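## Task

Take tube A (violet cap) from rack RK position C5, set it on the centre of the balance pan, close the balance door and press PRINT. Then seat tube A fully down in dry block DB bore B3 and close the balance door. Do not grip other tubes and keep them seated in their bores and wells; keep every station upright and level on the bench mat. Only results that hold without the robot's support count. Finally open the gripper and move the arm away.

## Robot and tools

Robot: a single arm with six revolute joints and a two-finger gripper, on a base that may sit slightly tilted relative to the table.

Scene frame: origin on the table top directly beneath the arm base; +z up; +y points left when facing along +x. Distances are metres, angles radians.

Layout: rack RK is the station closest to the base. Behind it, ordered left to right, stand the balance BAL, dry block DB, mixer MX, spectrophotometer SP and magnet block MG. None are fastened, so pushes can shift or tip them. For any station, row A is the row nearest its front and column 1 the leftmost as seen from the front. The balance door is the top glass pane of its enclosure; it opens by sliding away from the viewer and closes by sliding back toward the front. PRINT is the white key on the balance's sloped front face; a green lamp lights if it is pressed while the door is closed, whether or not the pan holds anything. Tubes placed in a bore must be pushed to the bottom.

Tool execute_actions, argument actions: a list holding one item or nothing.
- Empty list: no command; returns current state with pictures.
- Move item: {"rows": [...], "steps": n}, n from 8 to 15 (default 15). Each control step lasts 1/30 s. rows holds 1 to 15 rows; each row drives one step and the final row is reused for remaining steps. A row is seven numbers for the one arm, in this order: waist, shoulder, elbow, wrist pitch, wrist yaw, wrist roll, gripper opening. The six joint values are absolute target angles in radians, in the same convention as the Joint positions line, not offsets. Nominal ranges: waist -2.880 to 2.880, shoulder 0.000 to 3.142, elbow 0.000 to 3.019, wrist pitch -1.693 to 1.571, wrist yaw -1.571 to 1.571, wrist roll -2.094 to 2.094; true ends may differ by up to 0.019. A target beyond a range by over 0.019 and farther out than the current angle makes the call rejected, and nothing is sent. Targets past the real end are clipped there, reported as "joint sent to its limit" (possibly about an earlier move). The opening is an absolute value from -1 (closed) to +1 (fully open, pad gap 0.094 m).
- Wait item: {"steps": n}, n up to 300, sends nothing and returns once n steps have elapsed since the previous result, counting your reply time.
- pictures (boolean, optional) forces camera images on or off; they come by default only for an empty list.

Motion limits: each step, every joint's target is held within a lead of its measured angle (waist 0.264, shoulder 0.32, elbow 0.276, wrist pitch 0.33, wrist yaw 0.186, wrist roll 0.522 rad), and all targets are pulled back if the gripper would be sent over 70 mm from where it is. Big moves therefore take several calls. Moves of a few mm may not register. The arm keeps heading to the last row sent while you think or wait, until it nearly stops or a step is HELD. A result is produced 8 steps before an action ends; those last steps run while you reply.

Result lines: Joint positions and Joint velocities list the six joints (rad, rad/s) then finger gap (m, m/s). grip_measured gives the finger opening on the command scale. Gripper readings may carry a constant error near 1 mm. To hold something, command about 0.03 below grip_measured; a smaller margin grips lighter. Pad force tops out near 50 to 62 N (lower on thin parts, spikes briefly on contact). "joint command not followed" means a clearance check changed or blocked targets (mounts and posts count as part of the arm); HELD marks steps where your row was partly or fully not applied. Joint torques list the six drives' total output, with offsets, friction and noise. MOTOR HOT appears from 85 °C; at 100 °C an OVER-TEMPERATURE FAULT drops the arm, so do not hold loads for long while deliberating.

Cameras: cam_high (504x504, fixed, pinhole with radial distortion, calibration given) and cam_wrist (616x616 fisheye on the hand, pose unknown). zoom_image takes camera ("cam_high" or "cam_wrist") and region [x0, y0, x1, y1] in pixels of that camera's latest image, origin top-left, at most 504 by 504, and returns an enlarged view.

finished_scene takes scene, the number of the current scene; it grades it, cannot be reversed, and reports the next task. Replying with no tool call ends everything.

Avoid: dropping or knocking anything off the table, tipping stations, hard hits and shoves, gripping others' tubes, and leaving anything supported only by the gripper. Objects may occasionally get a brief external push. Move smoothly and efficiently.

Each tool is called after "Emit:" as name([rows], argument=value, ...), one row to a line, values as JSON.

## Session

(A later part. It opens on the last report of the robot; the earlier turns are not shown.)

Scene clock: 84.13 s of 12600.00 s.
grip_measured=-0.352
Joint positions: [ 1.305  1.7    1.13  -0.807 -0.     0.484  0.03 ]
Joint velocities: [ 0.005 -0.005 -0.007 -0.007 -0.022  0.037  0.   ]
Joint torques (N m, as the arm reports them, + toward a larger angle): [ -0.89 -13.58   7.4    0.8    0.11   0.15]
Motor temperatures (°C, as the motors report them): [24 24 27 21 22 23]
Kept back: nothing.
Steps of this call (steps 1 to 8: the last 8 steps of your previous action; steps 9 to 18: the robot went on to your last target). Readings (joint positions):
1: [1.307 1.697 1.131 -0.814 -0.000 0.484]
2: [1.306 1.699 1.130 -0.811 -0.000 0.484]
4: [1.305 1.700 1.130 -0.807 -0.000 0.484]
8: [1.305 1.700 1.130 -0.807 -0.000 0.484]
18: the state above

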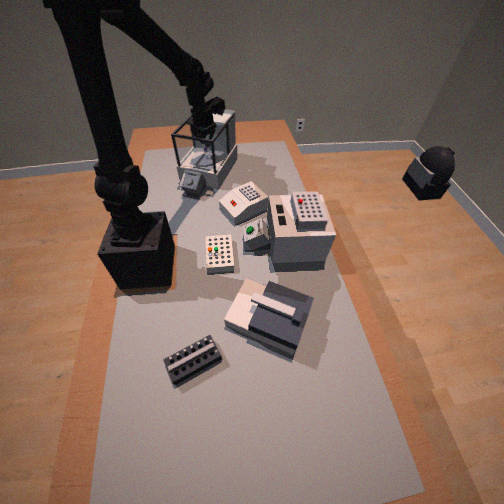

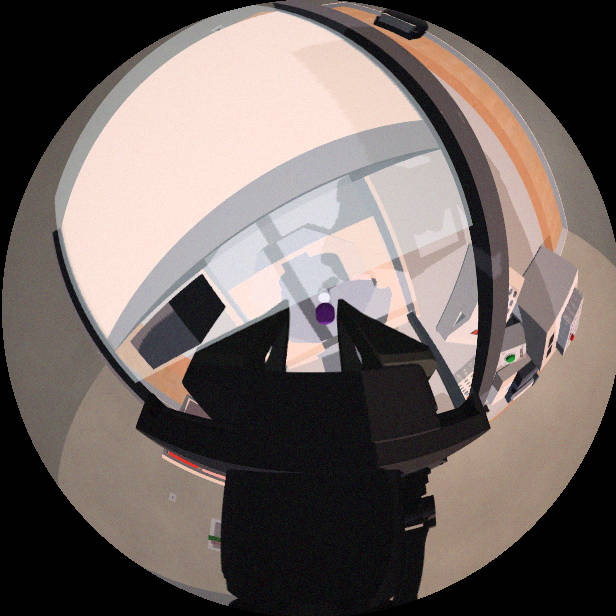

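Emit:
execute_actions([
  {"rows":[[1.285,1.705,1.125,-0.78,0,0.5,-0.35],[1.285,1.71,1.11,-0.77,0,0.5,-0.35],[1.285,1.715,1.095,-0.765,0,0.5,-0.35]]},
])

Emit:
execute_actions([
  {"steps":18},
], pictures=true)

Scene clock: 84.60 s of 12600.00 s.
grip_measured=-0.352
Joint positions: [ 1.302  1.706  1.091 -0.779 -0.     0.484  0.03 ]
Joint velocities: [-0.005  0.083 -0.115  0.002 -0.022 -0.037  0.   ]
Joint torques (N m, as the arm reports them, + toward a larger angle): [ -0.87 -12.97   7.15   0.66   0.1    0.15]
Motor temperatures (°C, as the motors report them): [24 24 27 21 22 23]
Steps of this call (steps 1 to 7: the robot went on to your last target; steps 8 to 14: the first 7 steps of this action). Readings (joint positions):
8: [1.305 1.700 1.128 -0.805 -0.000 0.484]
9: [1.305 1.700 1.124 -0.798 -0.000 0.484]
11: [1.304 1.701 1.109 -0.782 -0.000 0.484]
14: the state above

Scene clock: 85.20 s of 12600.00 s.
grip_measured=-0.352
Joint positions: [ 1.301  1.716  1.086 -0.778 -0.     0.484  0.03 ]
Joint velocities: [-0.005 -0.005  0.012  0.002 -0.037  0.066 -0.001]
Joint torques (N m, as the arm reports them, + toward a larger angle): [ -0.96 -13.15   6.95   0.57   0.1    0.15]
Motor temperatures (°C, as the motors report them): [24 24 27 21 22 23]
Kept back: nothing.
Steps of this call (steps 1 to 8: the last 8 steps of your previous action; steps 9 to 15: the robot went on to your last target; steps 16 to 18: nothing new was sent). Readings (joint positions):
1: [1.302 1.709 1.088 -0.779 -0.000 0.484]
2: [1.301 1.712 1.086 -0.779 -0.000 0.484]
4: [1.301 1.715 1.086 -0.779 -0.000 0.484]
8: [1.301 1.716 1.086 -0.778 -0.000 0.484]
18: the state above
The arm was judged still, so your last target was given up. Only a new action makes it travel on or press farther. Fingers that are still opening or closing keep moving.

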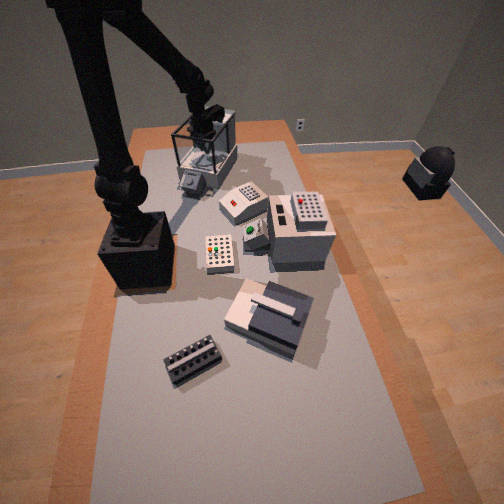

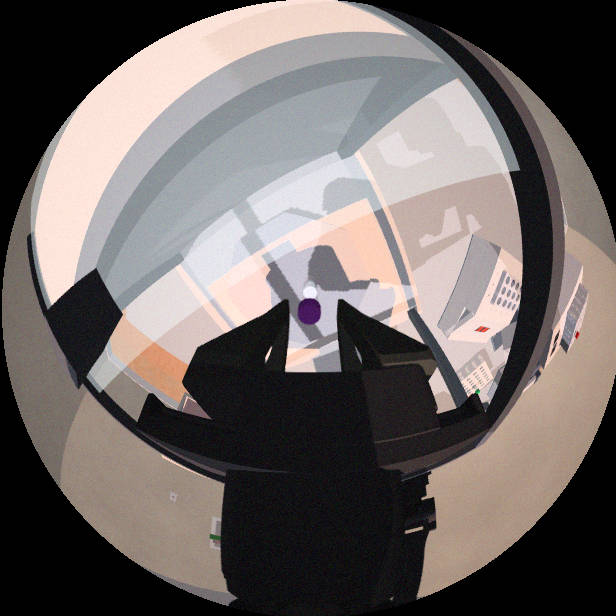

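Emit:
execute_actions([
  {"rows":[[1.285,1.715,1.095,-0.765,0,0.5,-0.6],[1.285,1.715,1.095,-0.765,0,0.5,-0.7],[1.285,1.715,1.095,-0.765,0,0.5,-0.79]]},
])

Emit:
execute_actions([
  {"rows":[[1.285,1.7,1.13,-0.8,0,0.5,-0.79],[1.285,1.69,1.15,-0.83,0,0.5,-0.79],[1.285,1.675,1.17,-0.86,0,0.5,-0.79],[1.285,1.66,1.19,-0.9,0,0.5,-0.79],[1.285,1.64,1.21,-0.94,0,0.5,-0.79],[1.285,1.62,1.23,-0.98,0,0.5,-0.79],[1.285,1.6,1.25,-1.01,0,0.5,-0.79],[1.285,1.575,1.27,-1.05,0,0.5,-0.79],[1.285,1.55,1.29,-1.08,0,0.5,-0.79],[1.285,1.52,1.29,-1.12,0,0.5,-0.79],[1.285,1.49,1.29,-1.16,0,0.5,-0.79],[1.285,1.46,1.29,-1.2,0,0.5,-0.79]]},
])

Emit:
execute_actions([
  {"steps":16},
])

Emit:
execute_actions([
  {"rows":[[1.25,1.4,1.23,-1.2,0,0.4,-0.79],[1.2,1.35,1.17,-1.2,0,0.3,-0.79],[1.15,1.3,1.11,-1.2,0,0.2,-0.79],[1.1,1.25,1.05,-1.2,0,0.1,-0.79],[1.0,1.22,1.0,-1.2,0,0,-0.79],[0.9,1.22,1.0,-1.2,0,0,-0.79],[0.8,1.22,1.0,-1.2,0,0,-0.79],[0.68,1.22,1.0,-1.2,-0.08,0,-0.79]]},
])

Emit:
execute_actions([
  {"steps":16},
])

Emit:
execute_actions([
  {"rows":[[0.68,1.26,0.97,-1.14,-0.08,0,-0.79],[0.68,1.3,0.94,-1.08,-0.08,0,-0.79],[0.68,1.34,0.91,-1.02,-0.08,0,-0.79],[0.68,1.38,0.88,-0.96,-0.08,0,-0.79],[0.68,1.42,0.85,-0.9,-0.08,0,-0.79],[0.68,1.46,0.82,-0.84,-0.08,0,-0.79],[0.68,1.5,0.79,-0.77,-0.08,0,-0.79],[0.68,1.53,0.76,-0.71,-0.08,0,-0.79]]},
])

Emit:
execute_actions([
  {"steps":20},
], pictures=true)

Scene clock: 86.73 s of 12600.00 s.
grip_measured=-0.770
Joint positions: [ 1.301  1.716  1.086 -0.778 -0.     0.485  0.011]
Joint velocities: [-0.015 -0.015 -0.012  0.022 -0.007 -0.022  0.   ]
Joint torques (N m, as the arm reports them, + toward a larger angle): [ -0.92 -13.41   6.98   0.6    0.09   0.15]
Motor temperatures (°C, as the motors report them): [24 24 27 21 22 23]
Steps of this call (steps 1 to 39: nothing new was sent; steps 40 to 46: the first 7 steps of this action). Readings (joint positions):
40: [1.301 1.716 1.086 -0.778 -0.000 0.485]
41: [1.301 1.716 1.086 -0.778 -0.000 0.485]
43: [1.301 1.716 1.086 -0.778 -0.000 0.485]
46: the state above

Scene clock: 87.23 s of 12600.00 s.
grip_measured=-0.770
Joint positions: [ 1.301  1.694  1.142 -0.926 -0.     0.485  0.011]
Joint velocities: [-0.015 -0.347  0.374 -0.759  0.007 -0.022 -0.002]
Joint torques (N m, as the arm reports them, + toward a larger angle): [ -0.71 -17.3   10.92   0.03   0.09   0.11]
Motor temperatures (°C, as the motors report them): [24 24 27 21 22 23]
Steps of this call (steps 1 to 8: the last 8 steps of your previous action; steps 9 to 15: the first 7 steps of this action). Readings (joint positions):
9: [1.301 1.716 1.086 -0.780 -0.000 0.485]
10: [1.301 1.716 1.088 -0.790 -0.000 0.485]
12: [1.301 1.714 1.104 -0.835 -0.000 0.485]
15: the state above

Scene clock: 87.77 s of 12600.00 s.
grip_measured=-0.770
Joint positions: [ 1.301  1.439  1.262 -1.189 -0.     0.485  0.011]
Joint velocities: [ 0.005  0.083  0.007 -0.076 -0.007 -0.051 -0.   ]
Joint torques (N m, as the arm reports them, + toward a larger angle): [ -0.9  -10.08  10.14   0.01   0.1    0.15]
Motor temperatures (°C, as the motors report them): [24 25 27 21 22 23]
Kept back: nothing.
Steps of this call (steps 1 to 8: the last 8 steps of your previous action; steps 9 to 16: the robot went on to your last target). Readings (joint positions):
1: [1.301 1.680 1.154 -0.952 -0.000 0.485]
2: [1.301 1.665 1.167 -0.977 -0.000 0.485]
4: [1.301 1.626 1.189 -1.031 -0.000 0.485]
8: [1.301 1.522 1.218 -1.147 -0.000 0.485]
16: the state above

Scene clock: 88.00 s of 12600.00 s.
grip_measured=-0.770
Joint positions: [ 1.127  1.309  1.051 -1.19  -0.004  0.257  0.011]
Joint velocities: [-1.538 -0.659 -0.838 -0.046  0.051 -0.974 -0.001]
Joint torques (N m, as the arm reports them, + toward a larger angle): [ -1.65 -10.2    9.68  -0.01   0.15  -0.15]
Motor temperatures (°C, as the motors report them): [24 25 27 21 22 23]
Steps of this call (steps 1 to 7: the first 7 steps of this action). Readings (joint positions):
1: [1.299 1.440 1.257 -1.190 -0.001 0.474]
2: [1.291 1.433 1.241 -1.188 -0.002 0.446]
4: [1.251 1.390 1.167 -1.186 -0.004 0.367]
7: the state above

Scene clock: 88.53 s of 12600.00 s.
grip_measured=-0.770
Joint positions: [ 0.669  1.234  0.992 -1.194 -0.078  0.025  0.011]
Joint velocities: [ 0.024 -0.005 -0.007  0.007 -0.051 -0.037 -0.001]
Joint torques (N m, as the arm reports them, + toward a larger angle): [ 0.9  -8.74  8.43 -0.01 -0.06 -0.23]
Motor temperatures (°C, as the motors report them): [24 25 27 21 22 23]
Kept back: nothing.
Steps of this call (steps 1 to 8: the last 8 steps of your previous action; steps 9 to 16: the robot went on to your last target). Readings (joint positions):
1: [1.069 1.289 1.026 -1.192 -0.030 0.223]
2: [1.006 1.272 1.009 -1.193 -0.053 0.193]
4: [0.870 1.252 0.993 -1.194 -0.070 0.144]
8: [0.656 1.237 0.992 -1.194 -0.073 0.071]
16: the state above

Scene clock: 88.77 s of 12600.00 s.
grip_measured=-0.770
Joint positions: [ 0.669  1.364  0.875 -0.93  -0.078  0.019  0.011]
Joint velocities: [-0.005  1.187 -0.74   1.502 -0.037  0.022 -0.001]
Joint torques (N m, as the arm reports them, + toward a larger angle): [ 0.77 -7.4   6.41  0.05 -0.05 -0.21]
Motor temperatures (°C, as the motors report them): [24 25 27 21 22 23]
Steps of this call (steps 1 to 7: the first 7 steps of this action). Readings (joint positions):
1: [0.669 1.235 0.989 -1.187 -0.078 0.023]
2: [0.669 1.238 0.979 -1.162 -0.078 0.021]
4: [0.669 1.265 0.945 -1.075 -0.078 0.020]
7: the state above

Scene clock: 89.43 s of 12600.00 s.
grip_measured=-0.770
Joint positions: [ 0.669  1.539  0.726 -0.721 -0.078  0.016  0.011]
Joint velocities: [-0.005 -0.005  0.012 -0.002 -0.11  -0.022  0.001]
Joint torques (N m, as the arm reports them, + toward a larger angle): [ 0.77 -9.84  7.85  0.44 -0.06 -0.22]
Motor temperatures (°C, as the motors report them): [24 25 27 21 22 23]
Kept back: nothing.
Steps of this call (steps 1 to 8: the last 8 steps of your previous action; steps 9 to 20: the robot went on to your last target). Readings (joint positions):
1: [0.669 1.406 0.847 -0.876 -0.078 0.019]
2: [0.669 1.450 0.818 -0.820 -0.078 0.019]
4: [0.669 1.530 0.770 -0.751 -0.078 0.018]
8: [0.669 1.581 0.726 -0.736 -0.078 0.017]
20: the state above

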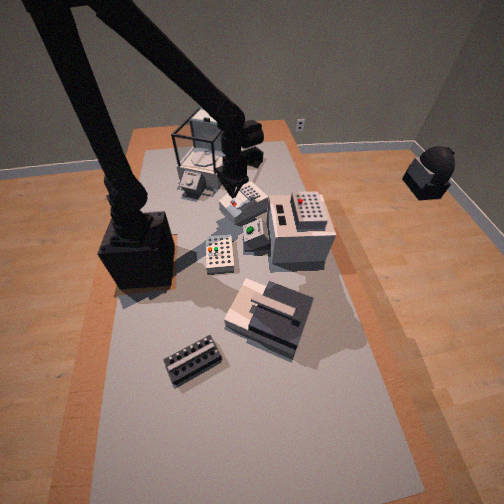

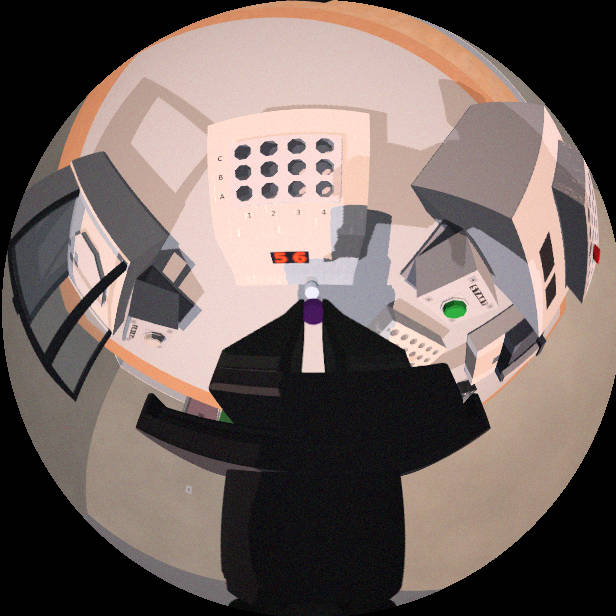

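Emit:
execute_actions([
  {"rows":[[0.7,1.55,0.8,-0.72,-0.08,0,-0.79],[0.71,1.57,0.84,-0.72,-0.08,0,-0.79],[0.71,1.6,0.88,-0.72,-0.08,0,-0.79],[0.71,1.62,0.91,-0.72,-0.08,0,-0.79],[0.71,1.64,0.94,-0.72,-0.08,0,-0.79],[0.71,1.66,0.96,-0.72,-0.08,0,-0.79],[0.71,1.68,0.96,-0.72,-0.08,0,-0.79],[0.71,1.695,0.96,-0.72,-0.08,0,-0.79]]},
])

Emit:
execute_actions([
  {"steps":22},
], pictures=true)

Scene clock: 90.07 s of 12600.00 s.
grip_measured=-0.770
Joint positions: [ 0.697  1.637  0.891 -0.725 -0.078  0.015  0.011]
Joint velocities: [ 0.054  0.65   1.043  0.071 -0.022 -0.081  0.   ]
Joint torques (N m, as the arm reports them, + toward a larger angle): [  0.34 -11.     6.19   0.19  -0.06  -0.22]
Motor temperatures (°C, as the motors report them): [24 25 27 21 22 23]
Steps of this call (steps 1 to 12: the robot went on to your last target; steps 13 to 19: the first 7 steps of this action). Readings (joint positions):
13: [0.670 1.540 0.729 -0.721 -0.078 0.016]
14: [0.673 1.543 0.737 -0.722 -0.078 0.016]
16: [0.685 1.570 0.781 -0.725 -0.078 0.016]
19: the state above

Scene clock: 90.80 s of 12600.00 s.
grip_measured=-0.771
Joint positions: [ 0.698  1.693  0.953 -0.716 -0.079  0.015  0.011]
Joint velocities: [ 0.005 -0.015 -0.007 -0.012  0.066  0.022  0.001]
Joint torques (N m, as the arm reports them, + toward a larger angle): [  0.65 -11.79   6.43  -0.04  -0.04  -0.22]
Motor temperatures (°C, as the motors report them): [24 25 27 21 22 23]
Kept back: nothing.
Steps of this call (steps 1 to 8: the last 8 steps of your previous action; steps 9 to 22: the robot went on to your last target). Readings (joint positions):
1: [0.698 1.658 0.921 -0.722 -0.078 0.015]
2: [0.698 1.674 0.942 -0.718 -0.078 0.015]
4: [0.698 1.691 0.955 -0.715 -0.078 0.015]
8: [0.698 1.693 0.953 -0.716 -0.079 0.015]
22: the state above

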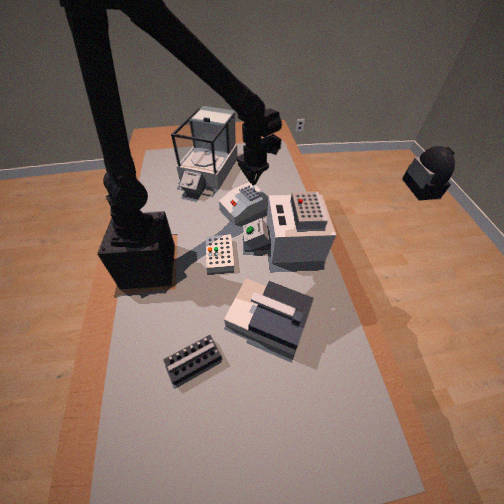

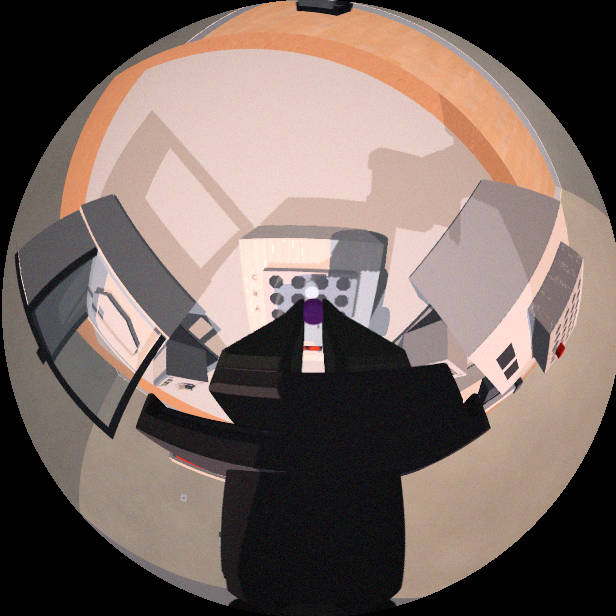

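Emit:
execute_actions([
  {"rows":[[0.67,1.695,0.94,-0.72,-0.08,0,-0.79],[0.67,1.695,0.92,-0.72,-0.08,0,-0.79]]},
])

Emit:
execute_actions([
  {"steps":18},
], pictures=true)

Emit:
zoom_image(camera="cam_wrist", region=[230,220,400,350])

Emit:
zoom_image(camera="cam_high", region=[210,150,290,230])

Scene clock: 91.47 s of 12600.00 s.
grip_measured=-0.771
Joint positions: [ 0.689  1.686  0.939 -0.716 -0.083  0.015  0.011]
Joint velocities: [-0.024 -0.005 -0.012 -0.007 -0.022 -0.051  0.001]
Joint torques (N m, as the arm reports them, + toward a larger angle): [ -1.56 -11.34   4.45  -0.02   0.13  -0.22]
Motor temperatures (°C, as the motors report them): [24 25 27 21 22 23]
Steps of this call (steps 1 to 13: the robot went on to your last target; steps 14 to 20: the first 7 steps of this action). Readings (joint positions):
14: [0.698 1.693 0.952 -0.716 -0.079 0.015]
15: [0.697 1.693 0.949 -0.716 -0.081 0.015]
17: [0.693 1.689 0.943 -0.716 -0.082 0.015]
20: the state above

Scene clock: 92.07 s of 12600.00 s.
grip_measured=-0.771
Joint positions: [ 0.688  1.686  0.939 -0.716 -0.083  0.015  0.011]
Joint velocities: [ 0.015 -0.015 -0.007  0.002  0.022  0.037 -0.001]
Joint torques (N m, as the arm reports them, + toward a larger angle): [ -1.48 -11.06   4.45  -0.02   0.12  -0.22]
Motor temperatures (°C, as the motors report them): [24 25 27 21 22 23]
Kept back: nothing.
Steps of this call (steps 1 to 8: the last 8 steps of your previous action; steps 9 to 15: the robot went on to your last target; steps 16 to 18: nothing new was sent). Readings (joint positions):
1: [0.688 1.686 0.939 -0.716 -0.083 0.015]
2: [0.688 1.686 0.939 -0.716 -0.083 0.015]
4: [0.688 1.686 0.939 -0.716 -0.083 0.015]
8: [0.688 1.686 0.939 -0.716 -0.083 0.015]
18: the state above
The arm was judged still, so your last target was given up. Only a new action makes it travel on or press farther. Fingers that are still opening or closing keep moving.

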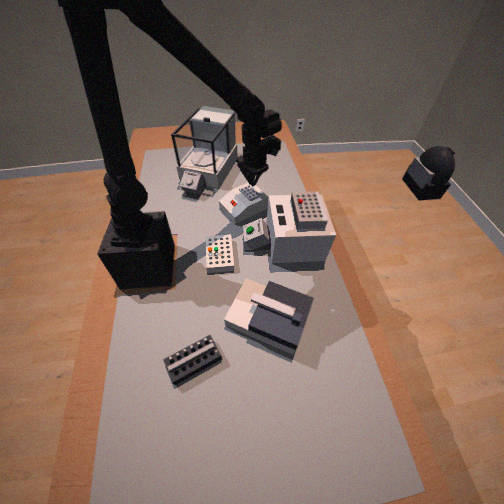

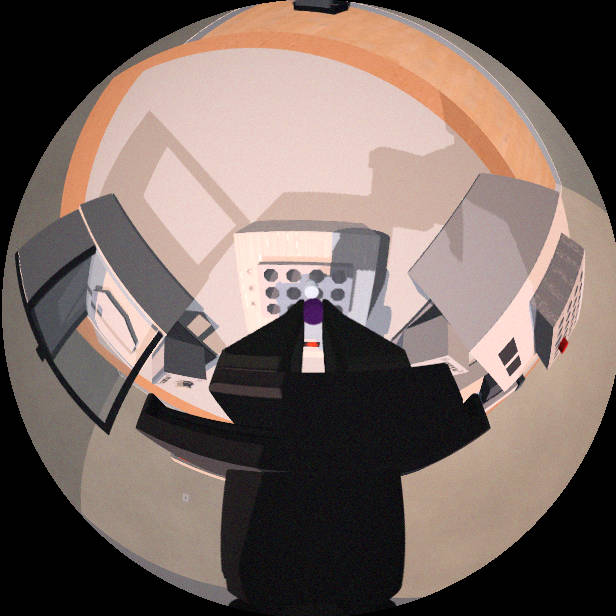

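Region (230, 220, 400, 350) of cam_wrist's 616x616 image, scaled by 2.965, with more detail than that image has; it fills the top 385 rows of this view, and the rest is white.

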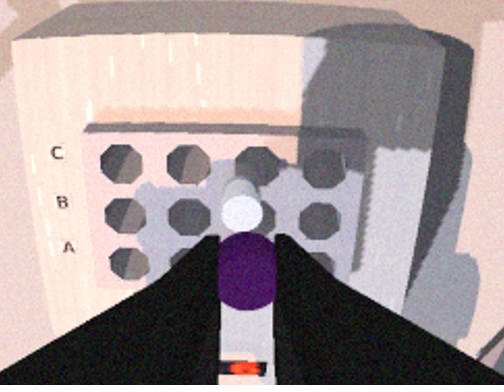

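Region (210, 150, 290, 230) of cam_high's 504x504 image, scaled by 6.300, with more detail than that image has.

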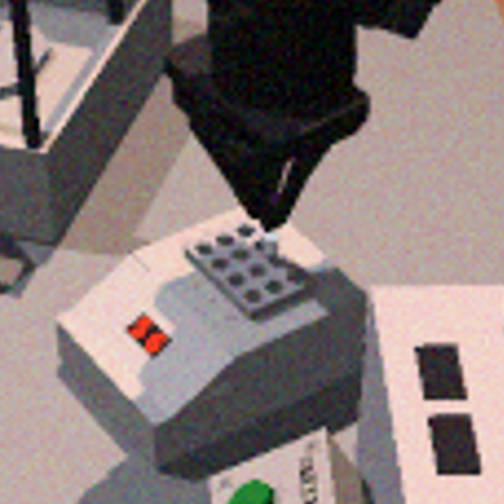

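Emit:
execute_actions([
  {"rows":[[0.67,1.65,0.94,-0.74,-0.08,0,-0.79],[0.67,1.645,0.94,-0.75,-0.08,0,-0.79],[0.665,1.645,0.94,-0.76,-0.08,0,-0.79],[0.66,1.645,0.935,-0.76,-0.08,0,-0.79]]},
])

Emit:
execute_actions([
  {"steps":18},
], pictures=true)

Emit:
zoom_image(camera="cam_wrist", region=[230,220,400,350])

Scene clock: 92.63 s of 12600.00 s.
grip_measured=-0.771
Joint positions: [ 0.681  1.663  0.932 -0.75  -0.083  0.015  0.011]
Joint velocities: [-0.083 -0.044 -0.022 -0.032 -0.095 -0.022  0.001]
Joint torques (N m, as the arm reports them, + toward a larger angle): [ -1.06 -13.07   6.15  -0.04   0.12  -0.22]
Motor temperatures (°C, as the motors report them): [24 25 27 21 22 23]
Steps of this call (steps 1 to 10: nothing new was sent; steps 11 to 17: the first 7 steps of this action). Readings (joint positions):
11: [0.688 1.683 0.939 -0.717 -0.083 0.015]
12: [0.688 1.680 0.938 -0.723 -0.083 0.015]
14: [0.687 1.672 0.936 -0.740 -0.083 0.015]
17: the state above

Scene clock: 93.23 s of 12600.00 s.
grip_measured=-0.771
Joint positions: [ 0.675  1.662  0.932 -0.751 -0.082  0.015  0.011]
Joint velocities: [-0.005  0.005 -0.002 -0.027  0.051 -0.095 -0.   ]
Joint torques (N m, as the arm reports them, + toward a larger angle): [ -1.34 -13.14   6.17  -0.21   0.1   -0.22]
Motor temperatures (°C, as the motors report them): [24 25 27 21 22 23]
Kept back: nothing.
Steps of this call (steps 1 to 8: the last 8 steps of your previous action; steps 9 to 15: the robot went on to your last target; steps 16 to 18: nothing new was sent). Readings (joint positions):
1: [0.678 1.662 0.932 -0.750 -0.083 0.015]
2: [0.677 1.662 0.932 -0.751 -0.083 0.015]
4: [0.675 1.662 0.932 -0.751 -0.082 0.015]
8: [0.675 1.662 0.932 -0.751 -0.082 0.015]
18: the state above
The arm was judged still, so your last target was given up. Only a new action makes it travel on or press farther. Fingers that are still opening or closing keep moving.

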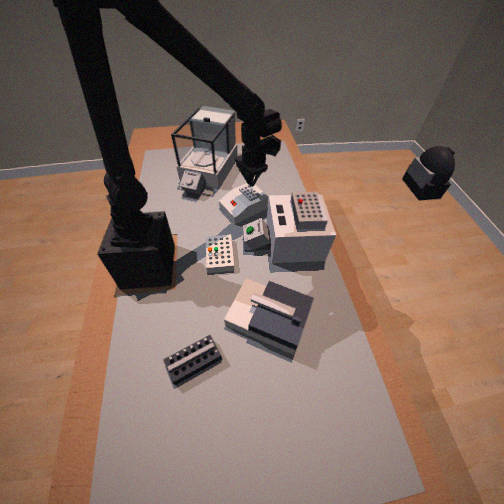

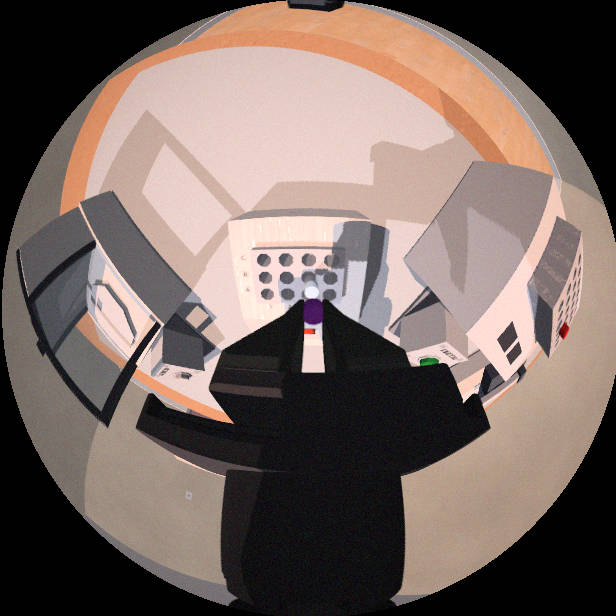

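Region (230, 220, 400, 350) of cam_wrist's 616x616 image, scaled by 2.965, with more detail than that image has; it fills the top 385 rows of this view, and the rest is white.

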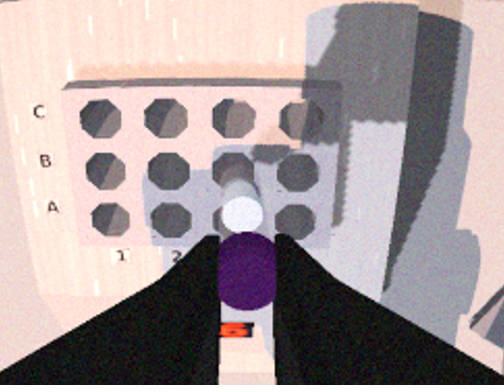

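Emit:
execute_actions([
  {"rows":[[0.69,1.665,0.935,-0.73,-0.08,0,-0.79],[0.69,1.67,0.935,-0.72,-0.08,0,-0.79],[0.69,1.675,0.935,-0.72,-0.08,0,-0.79]]},
])

Emit:
execute_actions([
  {"steps":18},
], pictures=true)

Emit:
zoom_image(camera="cam_wrist", region=[230,220,400,350])

Scene clock: 93.90 s of 12600.00 s.
grip_measured=-0.771
Joint positions: [ 0.675  1.667  0.931 -0.733 -0.082  0.015  0.011]
Joint velocities: [-0.005  0.054 -0.007  0.002 -0.051 -0.022 -0.   ]
Joint torques (N m, as the arm reports them, + toward a larger angle): [  0.84 -11.23   6.09   0.51   0.09  -0.22]
Motor temperatures (°C, as the motors report them): [24 25 27 21 22 23]
Steps of this call (steps 1 to 13: nothing new was sent; steps 14 to 20: the first 7 steps of this action). Readings (joint positions):
14: [0.675 1.662 0.932 -0.750 -0.082 0.015]
15: [0.675 1.662 0.931 -0.746 -0.082 0.015]
17: [0.675 1.664 0.931 -0.737 -0.082 0.015]
20: the state above

Scene clock: 94.50 s of 12600.00 s.
grip_measured=-0.771
Joint positions: [ 0.675  1.67   0.931 -0.733 -0.082  0.015  0.011]
Joint velocities: [-0.005 -0.015  0.007  0.002 -0.022  0.051  0.   ]
Joint torques (N m, as the arm reports them, + toward a larger angle): [  0.83 -11.22   6.12   0.54   0.09  -0.22]
Motor temperatures (°C, as the motors report them): [24 25 27 21 22 23]
Kept back: nothing.
Steps of this call (steps 1 to 8: the last 8 steps of your previous action; steps 9 to 15: the robot went on to your last target; steps 16 to 18: nothing new was sent). Readings (joint positions):
1: [0.675 1.668 0.931 -0.733 -0.082 0.015]
2: [0.675 1.669 0.931 -0.733 -0.082 0.015]
4: [0.675 1.670 0.931 -0.733 -0.082 0.015]
8: [0.675 1.670 0.931 -0.733 -0.082 0.015]
18: the state above
The arm was judged still, so your last target was given up. Only a new action makes it travel on or press farther. Fingers that are still opening or closing keep moving.

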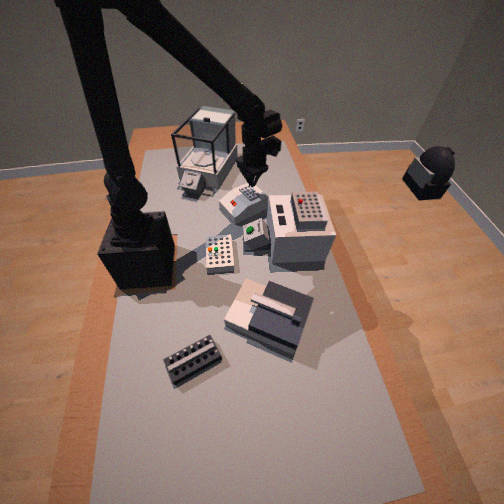

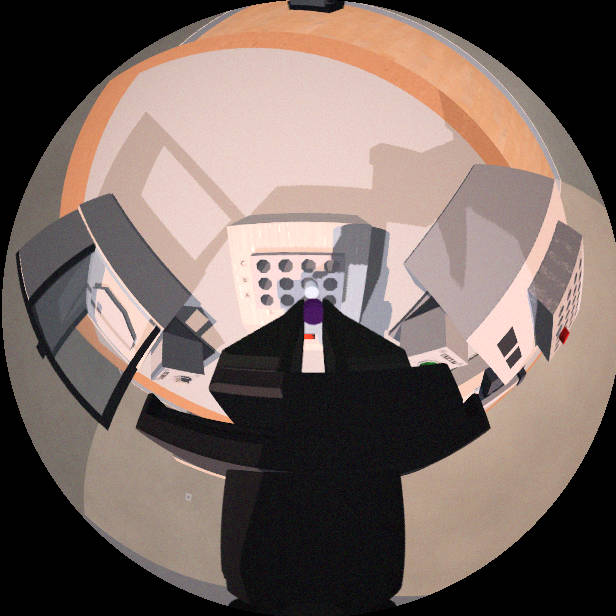

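Region (230, 220, 400, 350) of cam_wrist's 616x616 image, scaled by 2.965, with more detail than that image has; it fills the top 385 rows of this view, and the rest is white.

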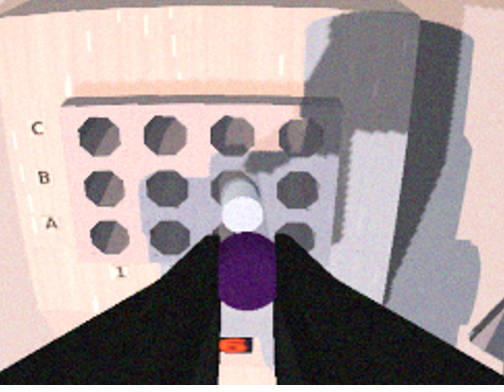

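Emit:
execute_actions([
  {"rows":[[0.696,1.675,0.935,-0.72,-0.08,0,-0.79],[0.696,1.675,0.935,-0.72,-0.08,0,-0.79],[0.696,1.675,0.935,-0.72,-0.08,0,-0.79],[0.696,1.68,0.932,-0.712,-0.08,0,-0.79],[0.696,1.685,0.929,-0.704,-0.08,0,-0.79],[0.696,1.69,0.926,-0.696,-0.08,0,-0.79],[0.696,1.695,0.923,-0.688,-0.08,0,-0.79],[0.696,1.7,0.92,-0.68,-0.08,0,-0.79],[0.696,1.705,0.917,-0.672,-0.08,0,-0.79]]},
])

Emit:
execute_actions([
  {"steps":20},
], pictures=true)

Emit:
zoom_image(camera="cam_wrist", region=[230,220,400,350])

Scene clock: 95.13 s of 12600.00 s.
grip_measured=-0.771
Joint positions: [ 0.68   1.675  0.927 -0.714 -0.082  0.015  0.011]
Joint velocities: [ 0.015  0.083 -0.046  0.222  0.066 -0.037 -0.   ]
Joint torques (N m, as the arm reports them, + toward a larger angle): [  0.96 -10.55   5.71   0.46   0.09  -0.22]
Motor temperatures (°C, as the motors report them): [24 25 27 21 22 23]
Steps of this call (steps 1 to 12: nothing new was sent; steps 13 to 19: the first 7 steps of this action). Readings (joint positions):
13: [0.675 1.670 0.931 -0.733 -0.082 0.015]
14: [0.676 1.670 0.931 -0.733 -0.082 0.015]
16: [0.678 1.670 0.931 -0.731 -0.082 0.015]
19: the state above

Scene clock: 95.80 s of 12600.00 s.
grip_measured=-0.771
Joint positions: [ 0.68   1.679  0.926 -0.689 -0.082  0.015  0.011]
Joint velocities: [-0.005 -0.005 -0.007 -0.007 -0.066 -0.007 -0.   ]
Joint torques (N m, as the arm reports them, + toward a larger angle): [ 0.88 -9.51  5.18  0.73  0.09 -0.22]
Motor temperatures (°C, as the motors report them): [24 25 27 21 22 23]
Kept back: nothing.
Steps of this call (steps 1 to 8: the last 8 steps of your previous action; steps 9 to 20: the robot went on to your last target). Readings (joint positions):
1: [0.680 1.678 0.926 -0.708 -0.082 0.015]
2: [0.680 1.678 0.926 -0.700 -0.082 0.015]
4: [0.680 1.678 0.926 -0.690 -0.082 0.015]
8: [0.680 1.679 0.926 -0.689 -0.082 0.015]
20: the state above

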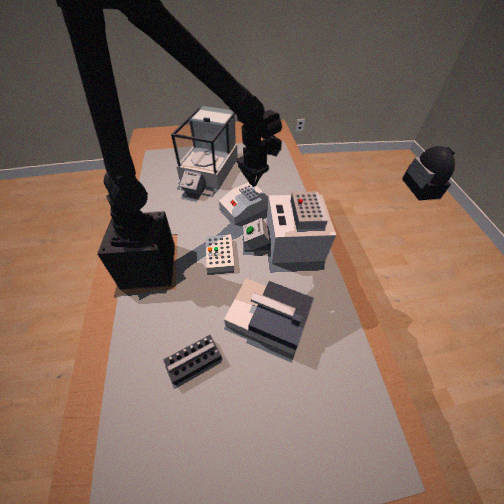

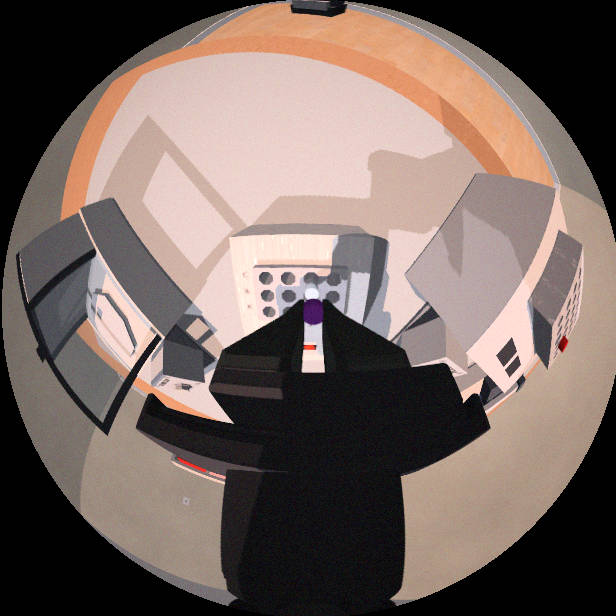

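Region (230, 220, 400, 350) of cam_wrist's 616x616 image, scaled by 2.965, with more detail than that image has; it fills the top 385 rows of this view, and the rest is white.

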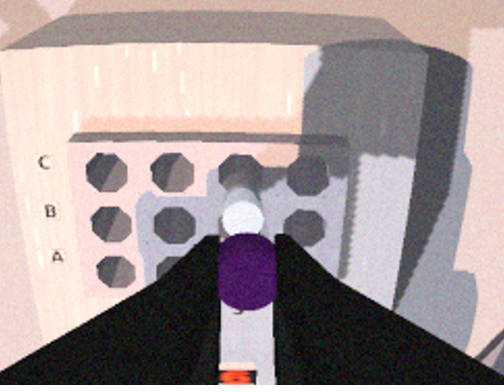

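Emit:
execute_actions([
  {"rows":[[0.696,1.69,0.925,-0.7,-0.08,0,-0.79],[0.696,1.69,0.925,-0.71,-0.08,0,-0.79],[0.696,1.69,0.925,-0.72,-0.08,0,-0.79],[0.696,1.69,0.925,-0.725,-0.08,0,-0.79],[0.696,1.69,0.925,-0.73,-0.08,0,-0.79],[0.696,1.69,0.925,-0.735,-0.08,0,-0.79],[0.696,1.69,0.925,-0.74,-0.08,0,-0.79]]},
])

Emit:
execute_actions([
  {"steps":20},
], pictures=true)

Emit:
zoom_image(camera="cam_wrist", region=[230,220,400,350])

Scene clock: 96.43 s of 12600.00 s.
grip_measured=-0.771
Joint positions: [ 0.68   1.678  0.926 -0.709 -0.082  0.015  0.011]
Joint velocities: [-0.005  0.005  0.002 -0.09   0.051 -0.007  0.   ]
Joint torques (N m, as the arm reports them, + toward a larger angle): [  0.84 -10.74   5.8   -0.68   0.07  -0.22]
Motor temperatures (°C, as the motors report them): [24 25 27 21 22 23]
Steps of this call (steps 1 to 12: the robot went on to your last target; steps 13 to 19: the first 7 steps of this action). Readings (joint positions):
13: [0.680 1.679 0.926 -0.689 -0.082 0.015]
14: [0.680 1.679 0.926 -0.692 -0.082 0.015]
16: [0.680 1.679 0.926 -0.700 -0.082 0.015]
19: the state above

Scene clock: 97.10 s of 12600.00 s.
grip_measured=-0.771
Joint positions: [ 0.68   1.678  0.926 -0.717 -0.082  0.015  0.011]
Joint velocities: [-0.005 -0.005  0.002 -0.007 -0.081  0.007 -0.001]
Joint torques (N m, as the arm reports them, + toward a larger angle): [  0.98 -10.7    5.77  -0.65   0.09  -0.19]
Motor temperatures (°C, as the motors report them): [24 25 27 21 22 23]
Kept back: nothing.
Steps of this call (steps 1 to 8: the last 8 steps of your previous action; steps 9 to 15: the robot went on to your last target; steps 16 to 20: nothing new was sent). Readings (joint positions):
1: [0.680 1.678 0.926 -0.711 -0.082 0.015]
2: [0.680 1.678 0.926 -0.713 -0.082 0.015]
4: [0.680 1.678 0.926 -0.715 -0.082 0.015]
8: [0.680 1.678 0.926 -0.717 -0.082 0.015]
20: the state above
The arm was judged still, so your last target was given up. Only a new action makes it travel on or press farther. Fingers that are still opening or closing keep moving.

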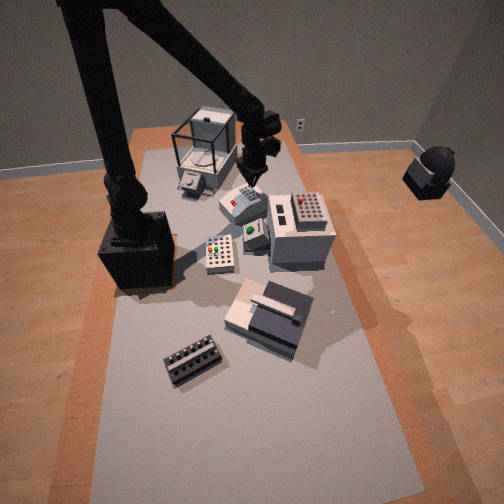

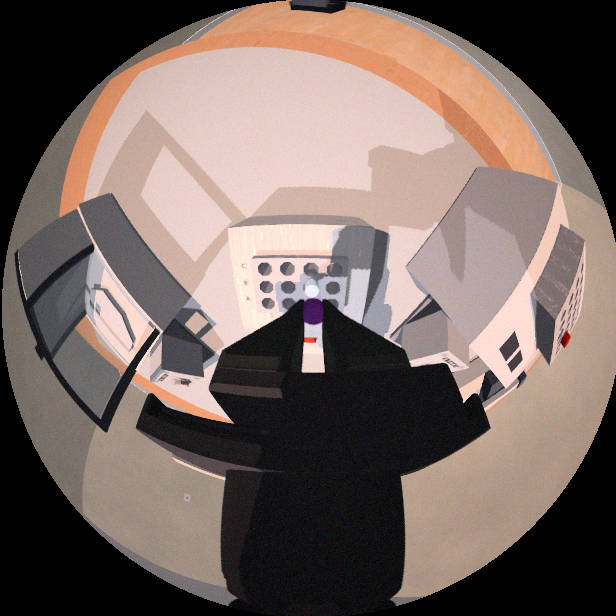

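Region (230, 220, 400, 350) of cam_wrist's 616x616 image, scaled by 2.965, with more detail than that image has; it fills the top 385 rows of this view, and the rest is white.

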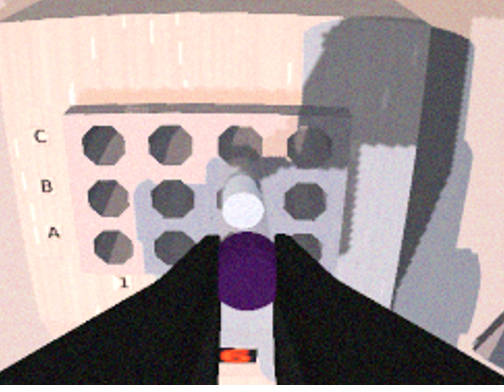

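Tube pivots a little; lighten and go back more.

Emit:
execute_actions([
  {"rows":[[0.696,1.66,0.93,-0.745,-0.08,0,-0.79],[0.696,1.655,0.93,-0.75,-0.08,0,-0.79],[0.696,1.655,0.93,-0.755,-0.08,0,-0.79],[0.696,1.655,0.93,-0.755,-0.08,0,-0.79],[0.696,1.655,0.93,-0.755,-0.08,0,-0.79],[0.696,1.655,0.93,-0.755,-0.08,0,-0.79],[0.696,1.68,0.925,-0.755,-0.08,0,-0.79],[0.696,1.685,0.92,-0.755,-0.08,0,-0.79],[0.696,1.69,0.916,-0.755,-0.08,0,-0.79],[0.696,1.695,0.913,-0.755,-0.08,0,-0.79]]},
])

Emit:
execute_actions([
  {"steps":22},
], pictures=true)

Emit:
zoom_image(camera="cam_wrist", region=[230,220,400,350])

Scene clock: 97.80 s of 12600.00 s.
grip_measured=-0.771
Joint positions: [ 0.68   1.673  0.925 -0.745 -0.082  0.015  0.011]
Joint velocities: [-0.005 -0.005  0.017 -0.002  0.037  0.051  0.001]
Joint torques (N m, as the arm reports them, + toward a larger angle): [  0.94 -10.99   5.75  -0.33   0.09  -0.21]
Motor temperatures (°C, as the motors report them): [24 25 27 21 22 23]
Steps of this call (steps 1 to 14: nothing new was sent; steps 15 to 21: the first 7 steps of this action). Readings (joint positions):
15: [0.680 1.676 0.926 -0.717 -0.082 0.015]
16: [0.680 1.674 0.926 -0.723 -0.082 0.015]
18: [0.680 1.673 0.925 -0.738 -0.082 0.015]
21: the state above

Scene clock: 98.53 s of 12600.00 s.
grip_measured=-0.771
Joint positions: [ 0.68   1.674  0.923 -0.745 -0.082  0.015  0.011]
Joint velocities: [-0.005  0.005  0.017 -0.012  0.037 -0.051  0.002]
Joint torques (N m, as the arm reports them, + toward a larger angle): [ 0.9  -9.85  5.02 -0.26  0.09 -0.21]
Motor temperatures (°C, as the motors report them): [24 25 27 21 22 23]
Kept back: nothing.
Steps of this call (steps 1 to 8: the last 8 steps of your previous action; steps 9 to 15: the robot went on to your last target; steps 16 to 22: nothing new was sent). Readings (joint positions):
1: [0.680 1.674 0.924 -0.745 -0.082 0.015]
2: [0.680 1.674 0.923 -0.745 -0.082 0.015]
4: [0.680 1.674 0.923 -0.745 -0.082 0.015]
8: [0.680 1.674 0.923 -0.745 -0.082 0.015]
22: the state above
The arm was judged still, so your last target was given up. Only a new action makes it travel on or press farther. Fingers that are still opening or closing keep moving.

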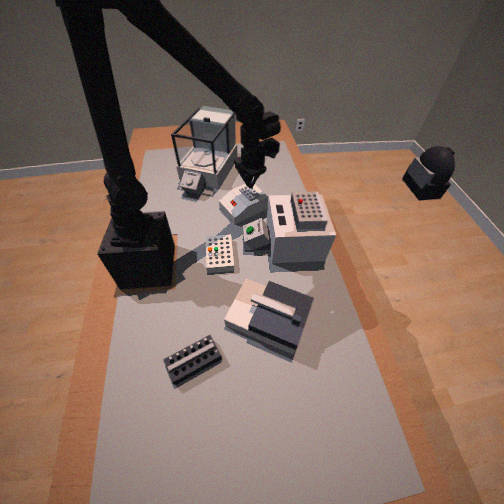

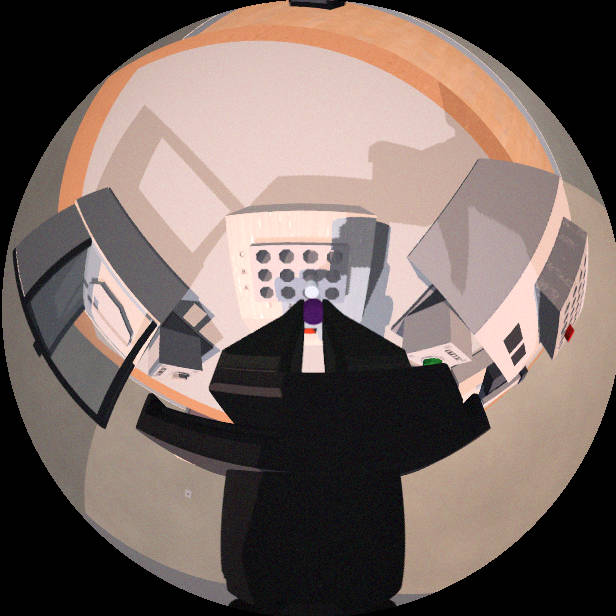

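Region (230, 220, 400, 350) of cam_wrist's 616x616 image, scaled by 2.965, with more detail than that image has; it fills the top 385 rows of this view, and the rest is white.

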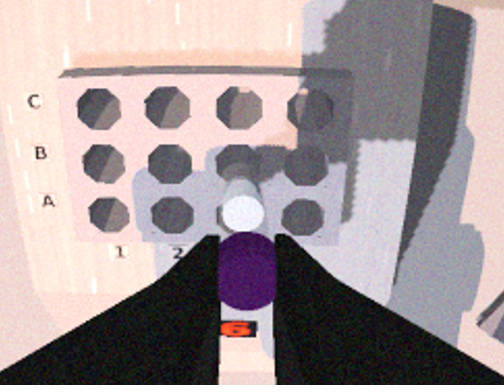

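Emit:
execute_actions([
  {"rows":[[0.696,1.655,0.93,-0.745,-0.08,0,-0.79],[0.696,1.655,0.93,-0.73,-0.08,0,-0.79],[0.696,1.655,0.93,-0.716,-0.08,0,-0.79],[0.696,1.655,0.93,-0.716,-0.08,0,-0.79],[0.696,1.655,0.93,-0.716,-0.08,0,-0.79],[0.696,1.655,0.93,-0.716,-0.08,0,-0.79],[0.696,1.655,0.93,-0.716,-0.08,0,-0.79],[0.696,1.68,0.925,-0.716,-0.08,0,-0.79],[0.696,1.685,0.92,-0.716,-0.08,0,-0.79],[0.696,1.69,0.916,-0.716,-0.08,0,-0.79],[0.696,1.695,0.913,-0.716,-0.08,0,-0.79]]},
])

Emit:
execute_actions([
  {"steps":22},
], pictures=true)

Emit:
zoom_image(camera="cam_wrist", region=[230,220,400,350])

Scene clock: 99.23 s of 12600.00 s.
grip_measured=-0.771
Joint positions: [ 0.68   1.672  0.923 -0.729 -0.082  0.015  0.011]
Joint velocities: [-0.005 -0.005 -0.017 -0.002 -0.007 -0.022 -0.   ]
Joint torques (N m, as the arm reports them, + toward a larger angle): [  0.94 -12.97   6.33   0.57   0.09  -0.22]
Motor temperatures (°C, as the motors report them): [24 25 27 21 22 23]
Steps of this call (steps 1 to 14: nothing new was sent; steps 15 to 21: the first 7 steps of this action). Readings (joint positions):
15: [0.680 1.673 0.923 -0.745 -0.082 0.015]
16: [0.680 1.672 0.923 -0.745 -0.082 0.015]
18: [0.680 1.672 0.923 -0.738 -0.082 0.015]
21: the state above

Scene clock: 99.97 s of 12600.00 s.
grip_measured=-0.771
Joint positions: [ 0.681  1.686  0.918 -0.717 -0.082  0.015  0.011]
Joint velocities: [-0.005  0.005 -0.012 -0.007  0.051  0.007 -0.   ]
Joint torques (N m, as the arm reports them, + toward a larger angle): [  0.85 -10.92   5.31   0.1    0.09  -0.21]
Motor temperatures (°C, as the motors report them): [24 25 27 21 22 23]
Kept back: nothing.
Steps of this call (steps 1 to 8: the last 8 steps of your previous action; steps 9 to 22: the robot went on to your last target). Readings (joint positions):
1: [0.680 1.672 0.923 -0.729 -0.082 0.015]
2: [0.680 1.673 0.923 -0.729 -0.082 0.015]
4: [0.680 1.675 0.920 -0.726 -0.082 0.015]
8: [0.681 1.685 0.918 -0.718 -0.082 0.015]
22: the state above

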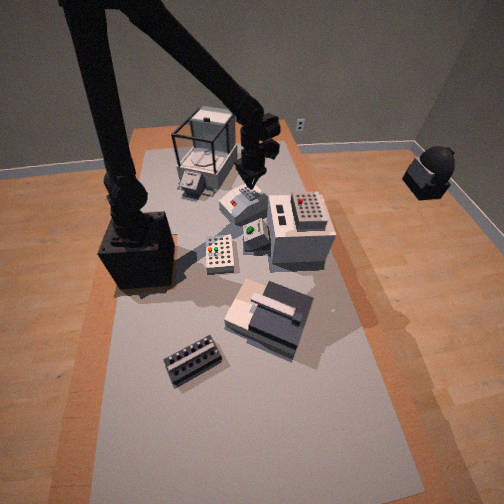

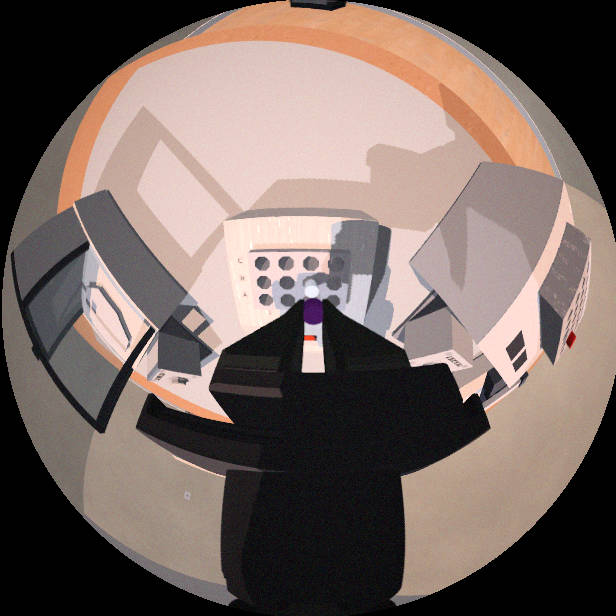

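Region (230, 220, 400, 350) of cam_wrist's 616x616 image, scaled by 2.965, with more detail than that image has; it fills the top 385 rows of this view, and the rest is white.

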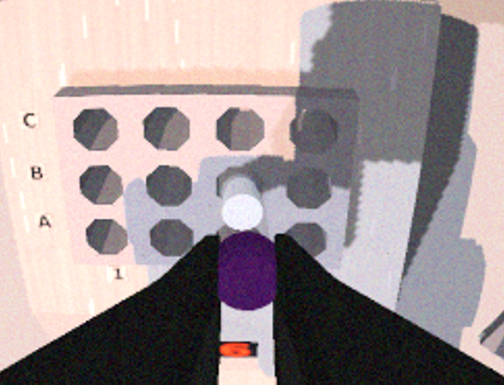

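Entered. Continue down (slightly forward bias).

Emit:
execute_actions([
  {"rows":[[0.696,1.7,0.913,-0.695,-0.08,0,-0.79],[0.696,1.705,0.911,-0.687,-0.08,0,-0.79],[0.696,1.71,0.909,-0.68,-0.08,0,-0.79],[0.696,1.715,0.907,-0.672,-0.08,0,-0.79],[0.696,1.72,0.905,-0.665,-0.08,0,-0.79],[0.696,1.725,0.903,-0.657,-0.08,0,-0.79],[0.696,1.73,0.901,-0.65,-0.08,0,-0.79],[0.696,1.735,0.899,-0.642,-0.08,0,-0.79],[0.696,1.74,0.897,-0.635,-0.08,0,-0.79],[0.696,1.745,0.895,-0.627,-0.08,0,-0.79]]},
])

Emit:
execute_actions([
  {"steps":22},
], pictures=true)

Scene clock: 100.50 s of 12600.00 s.
grip_measured=-0.771
Joint positions: [ 0.684  1.707  0.906 -0.674 -0.083  0.015  0.011]
Joint velocities: [ 0.015  0.171 -0.056  0.227  0.051 -0.007 -0.001]
Joint torques (N m, as the arm reports them, + toward a larger angle): [  0.26 -10.76   5.37   0.36   0.12  -0.21]
Motor temperatures (°C, as the motors report them): [24 25 27 21 22 23]
Steps of this call (steps 1 to 9: the robot went on to your last target; steps 10 to 16: the first 7 steps of this action). Readings (joint positions):
10: [0.681 1.686 0.918 -0.713 -0.082 0.015]
11: [0.681 1.687 0.917 -0.708 -0.082 0.015]
13: [0.682 1.692 0.913 -0.696 -0.083 0.015]
16: the state above

Scene clock: 101.23 s of 12600.00 s.
grip_measured=-0.771
Joint positions: [ 0.687  1.733  0.899 -0.64  -0.084  0.014  0.011]
Joint velocities: [-0.005 -0.015  0.012 -0.007  0.022 -0.066  0.001]
Joint torques (N m, as the arm reports them, + toward a larger angle): [  0.57 -10.82   5.02   0.54   0.19  -0.21]
Motor temperatures (°C, as the motors report them): [24 25 27 21 22 23]
Kept back: nothing.
Steps of this call (steps 1 to 8: the last 8 steps of your previous action; steps 9 to 22: the robot went on to your last target). Readings (joint positions):
1: [0.684 1.714 0.904 -0.666 -0.083 0.015]
2: [0.685 1.720 0.903 -0.658 -0.084 0.015]
4: [0.686 1.729 0.900 -0.646 -0.084 0.015]
8: [0.687 1.733 0.899 -0.640 -0.084 0.015]
22: the state above

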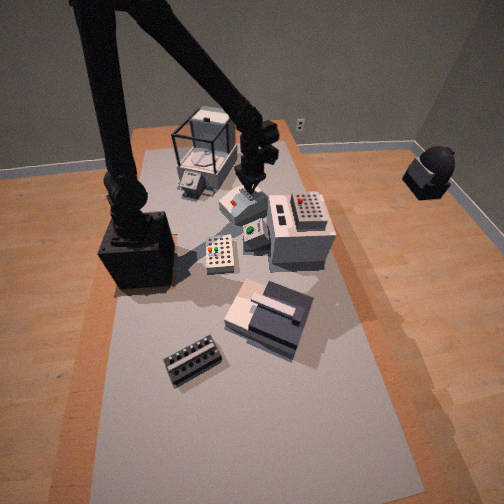

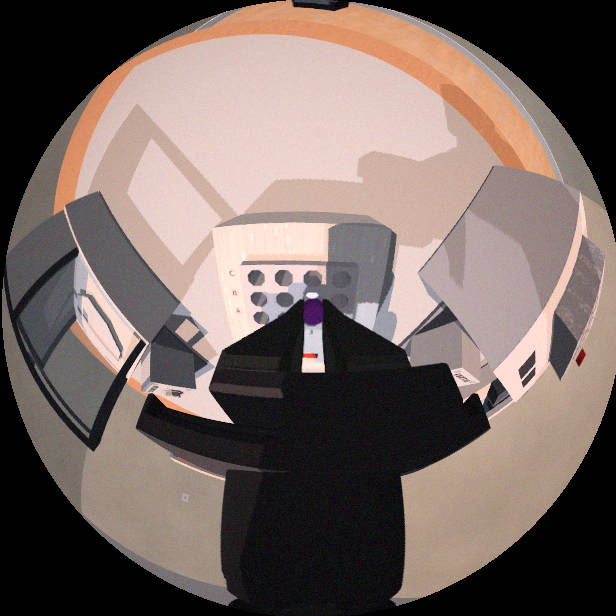

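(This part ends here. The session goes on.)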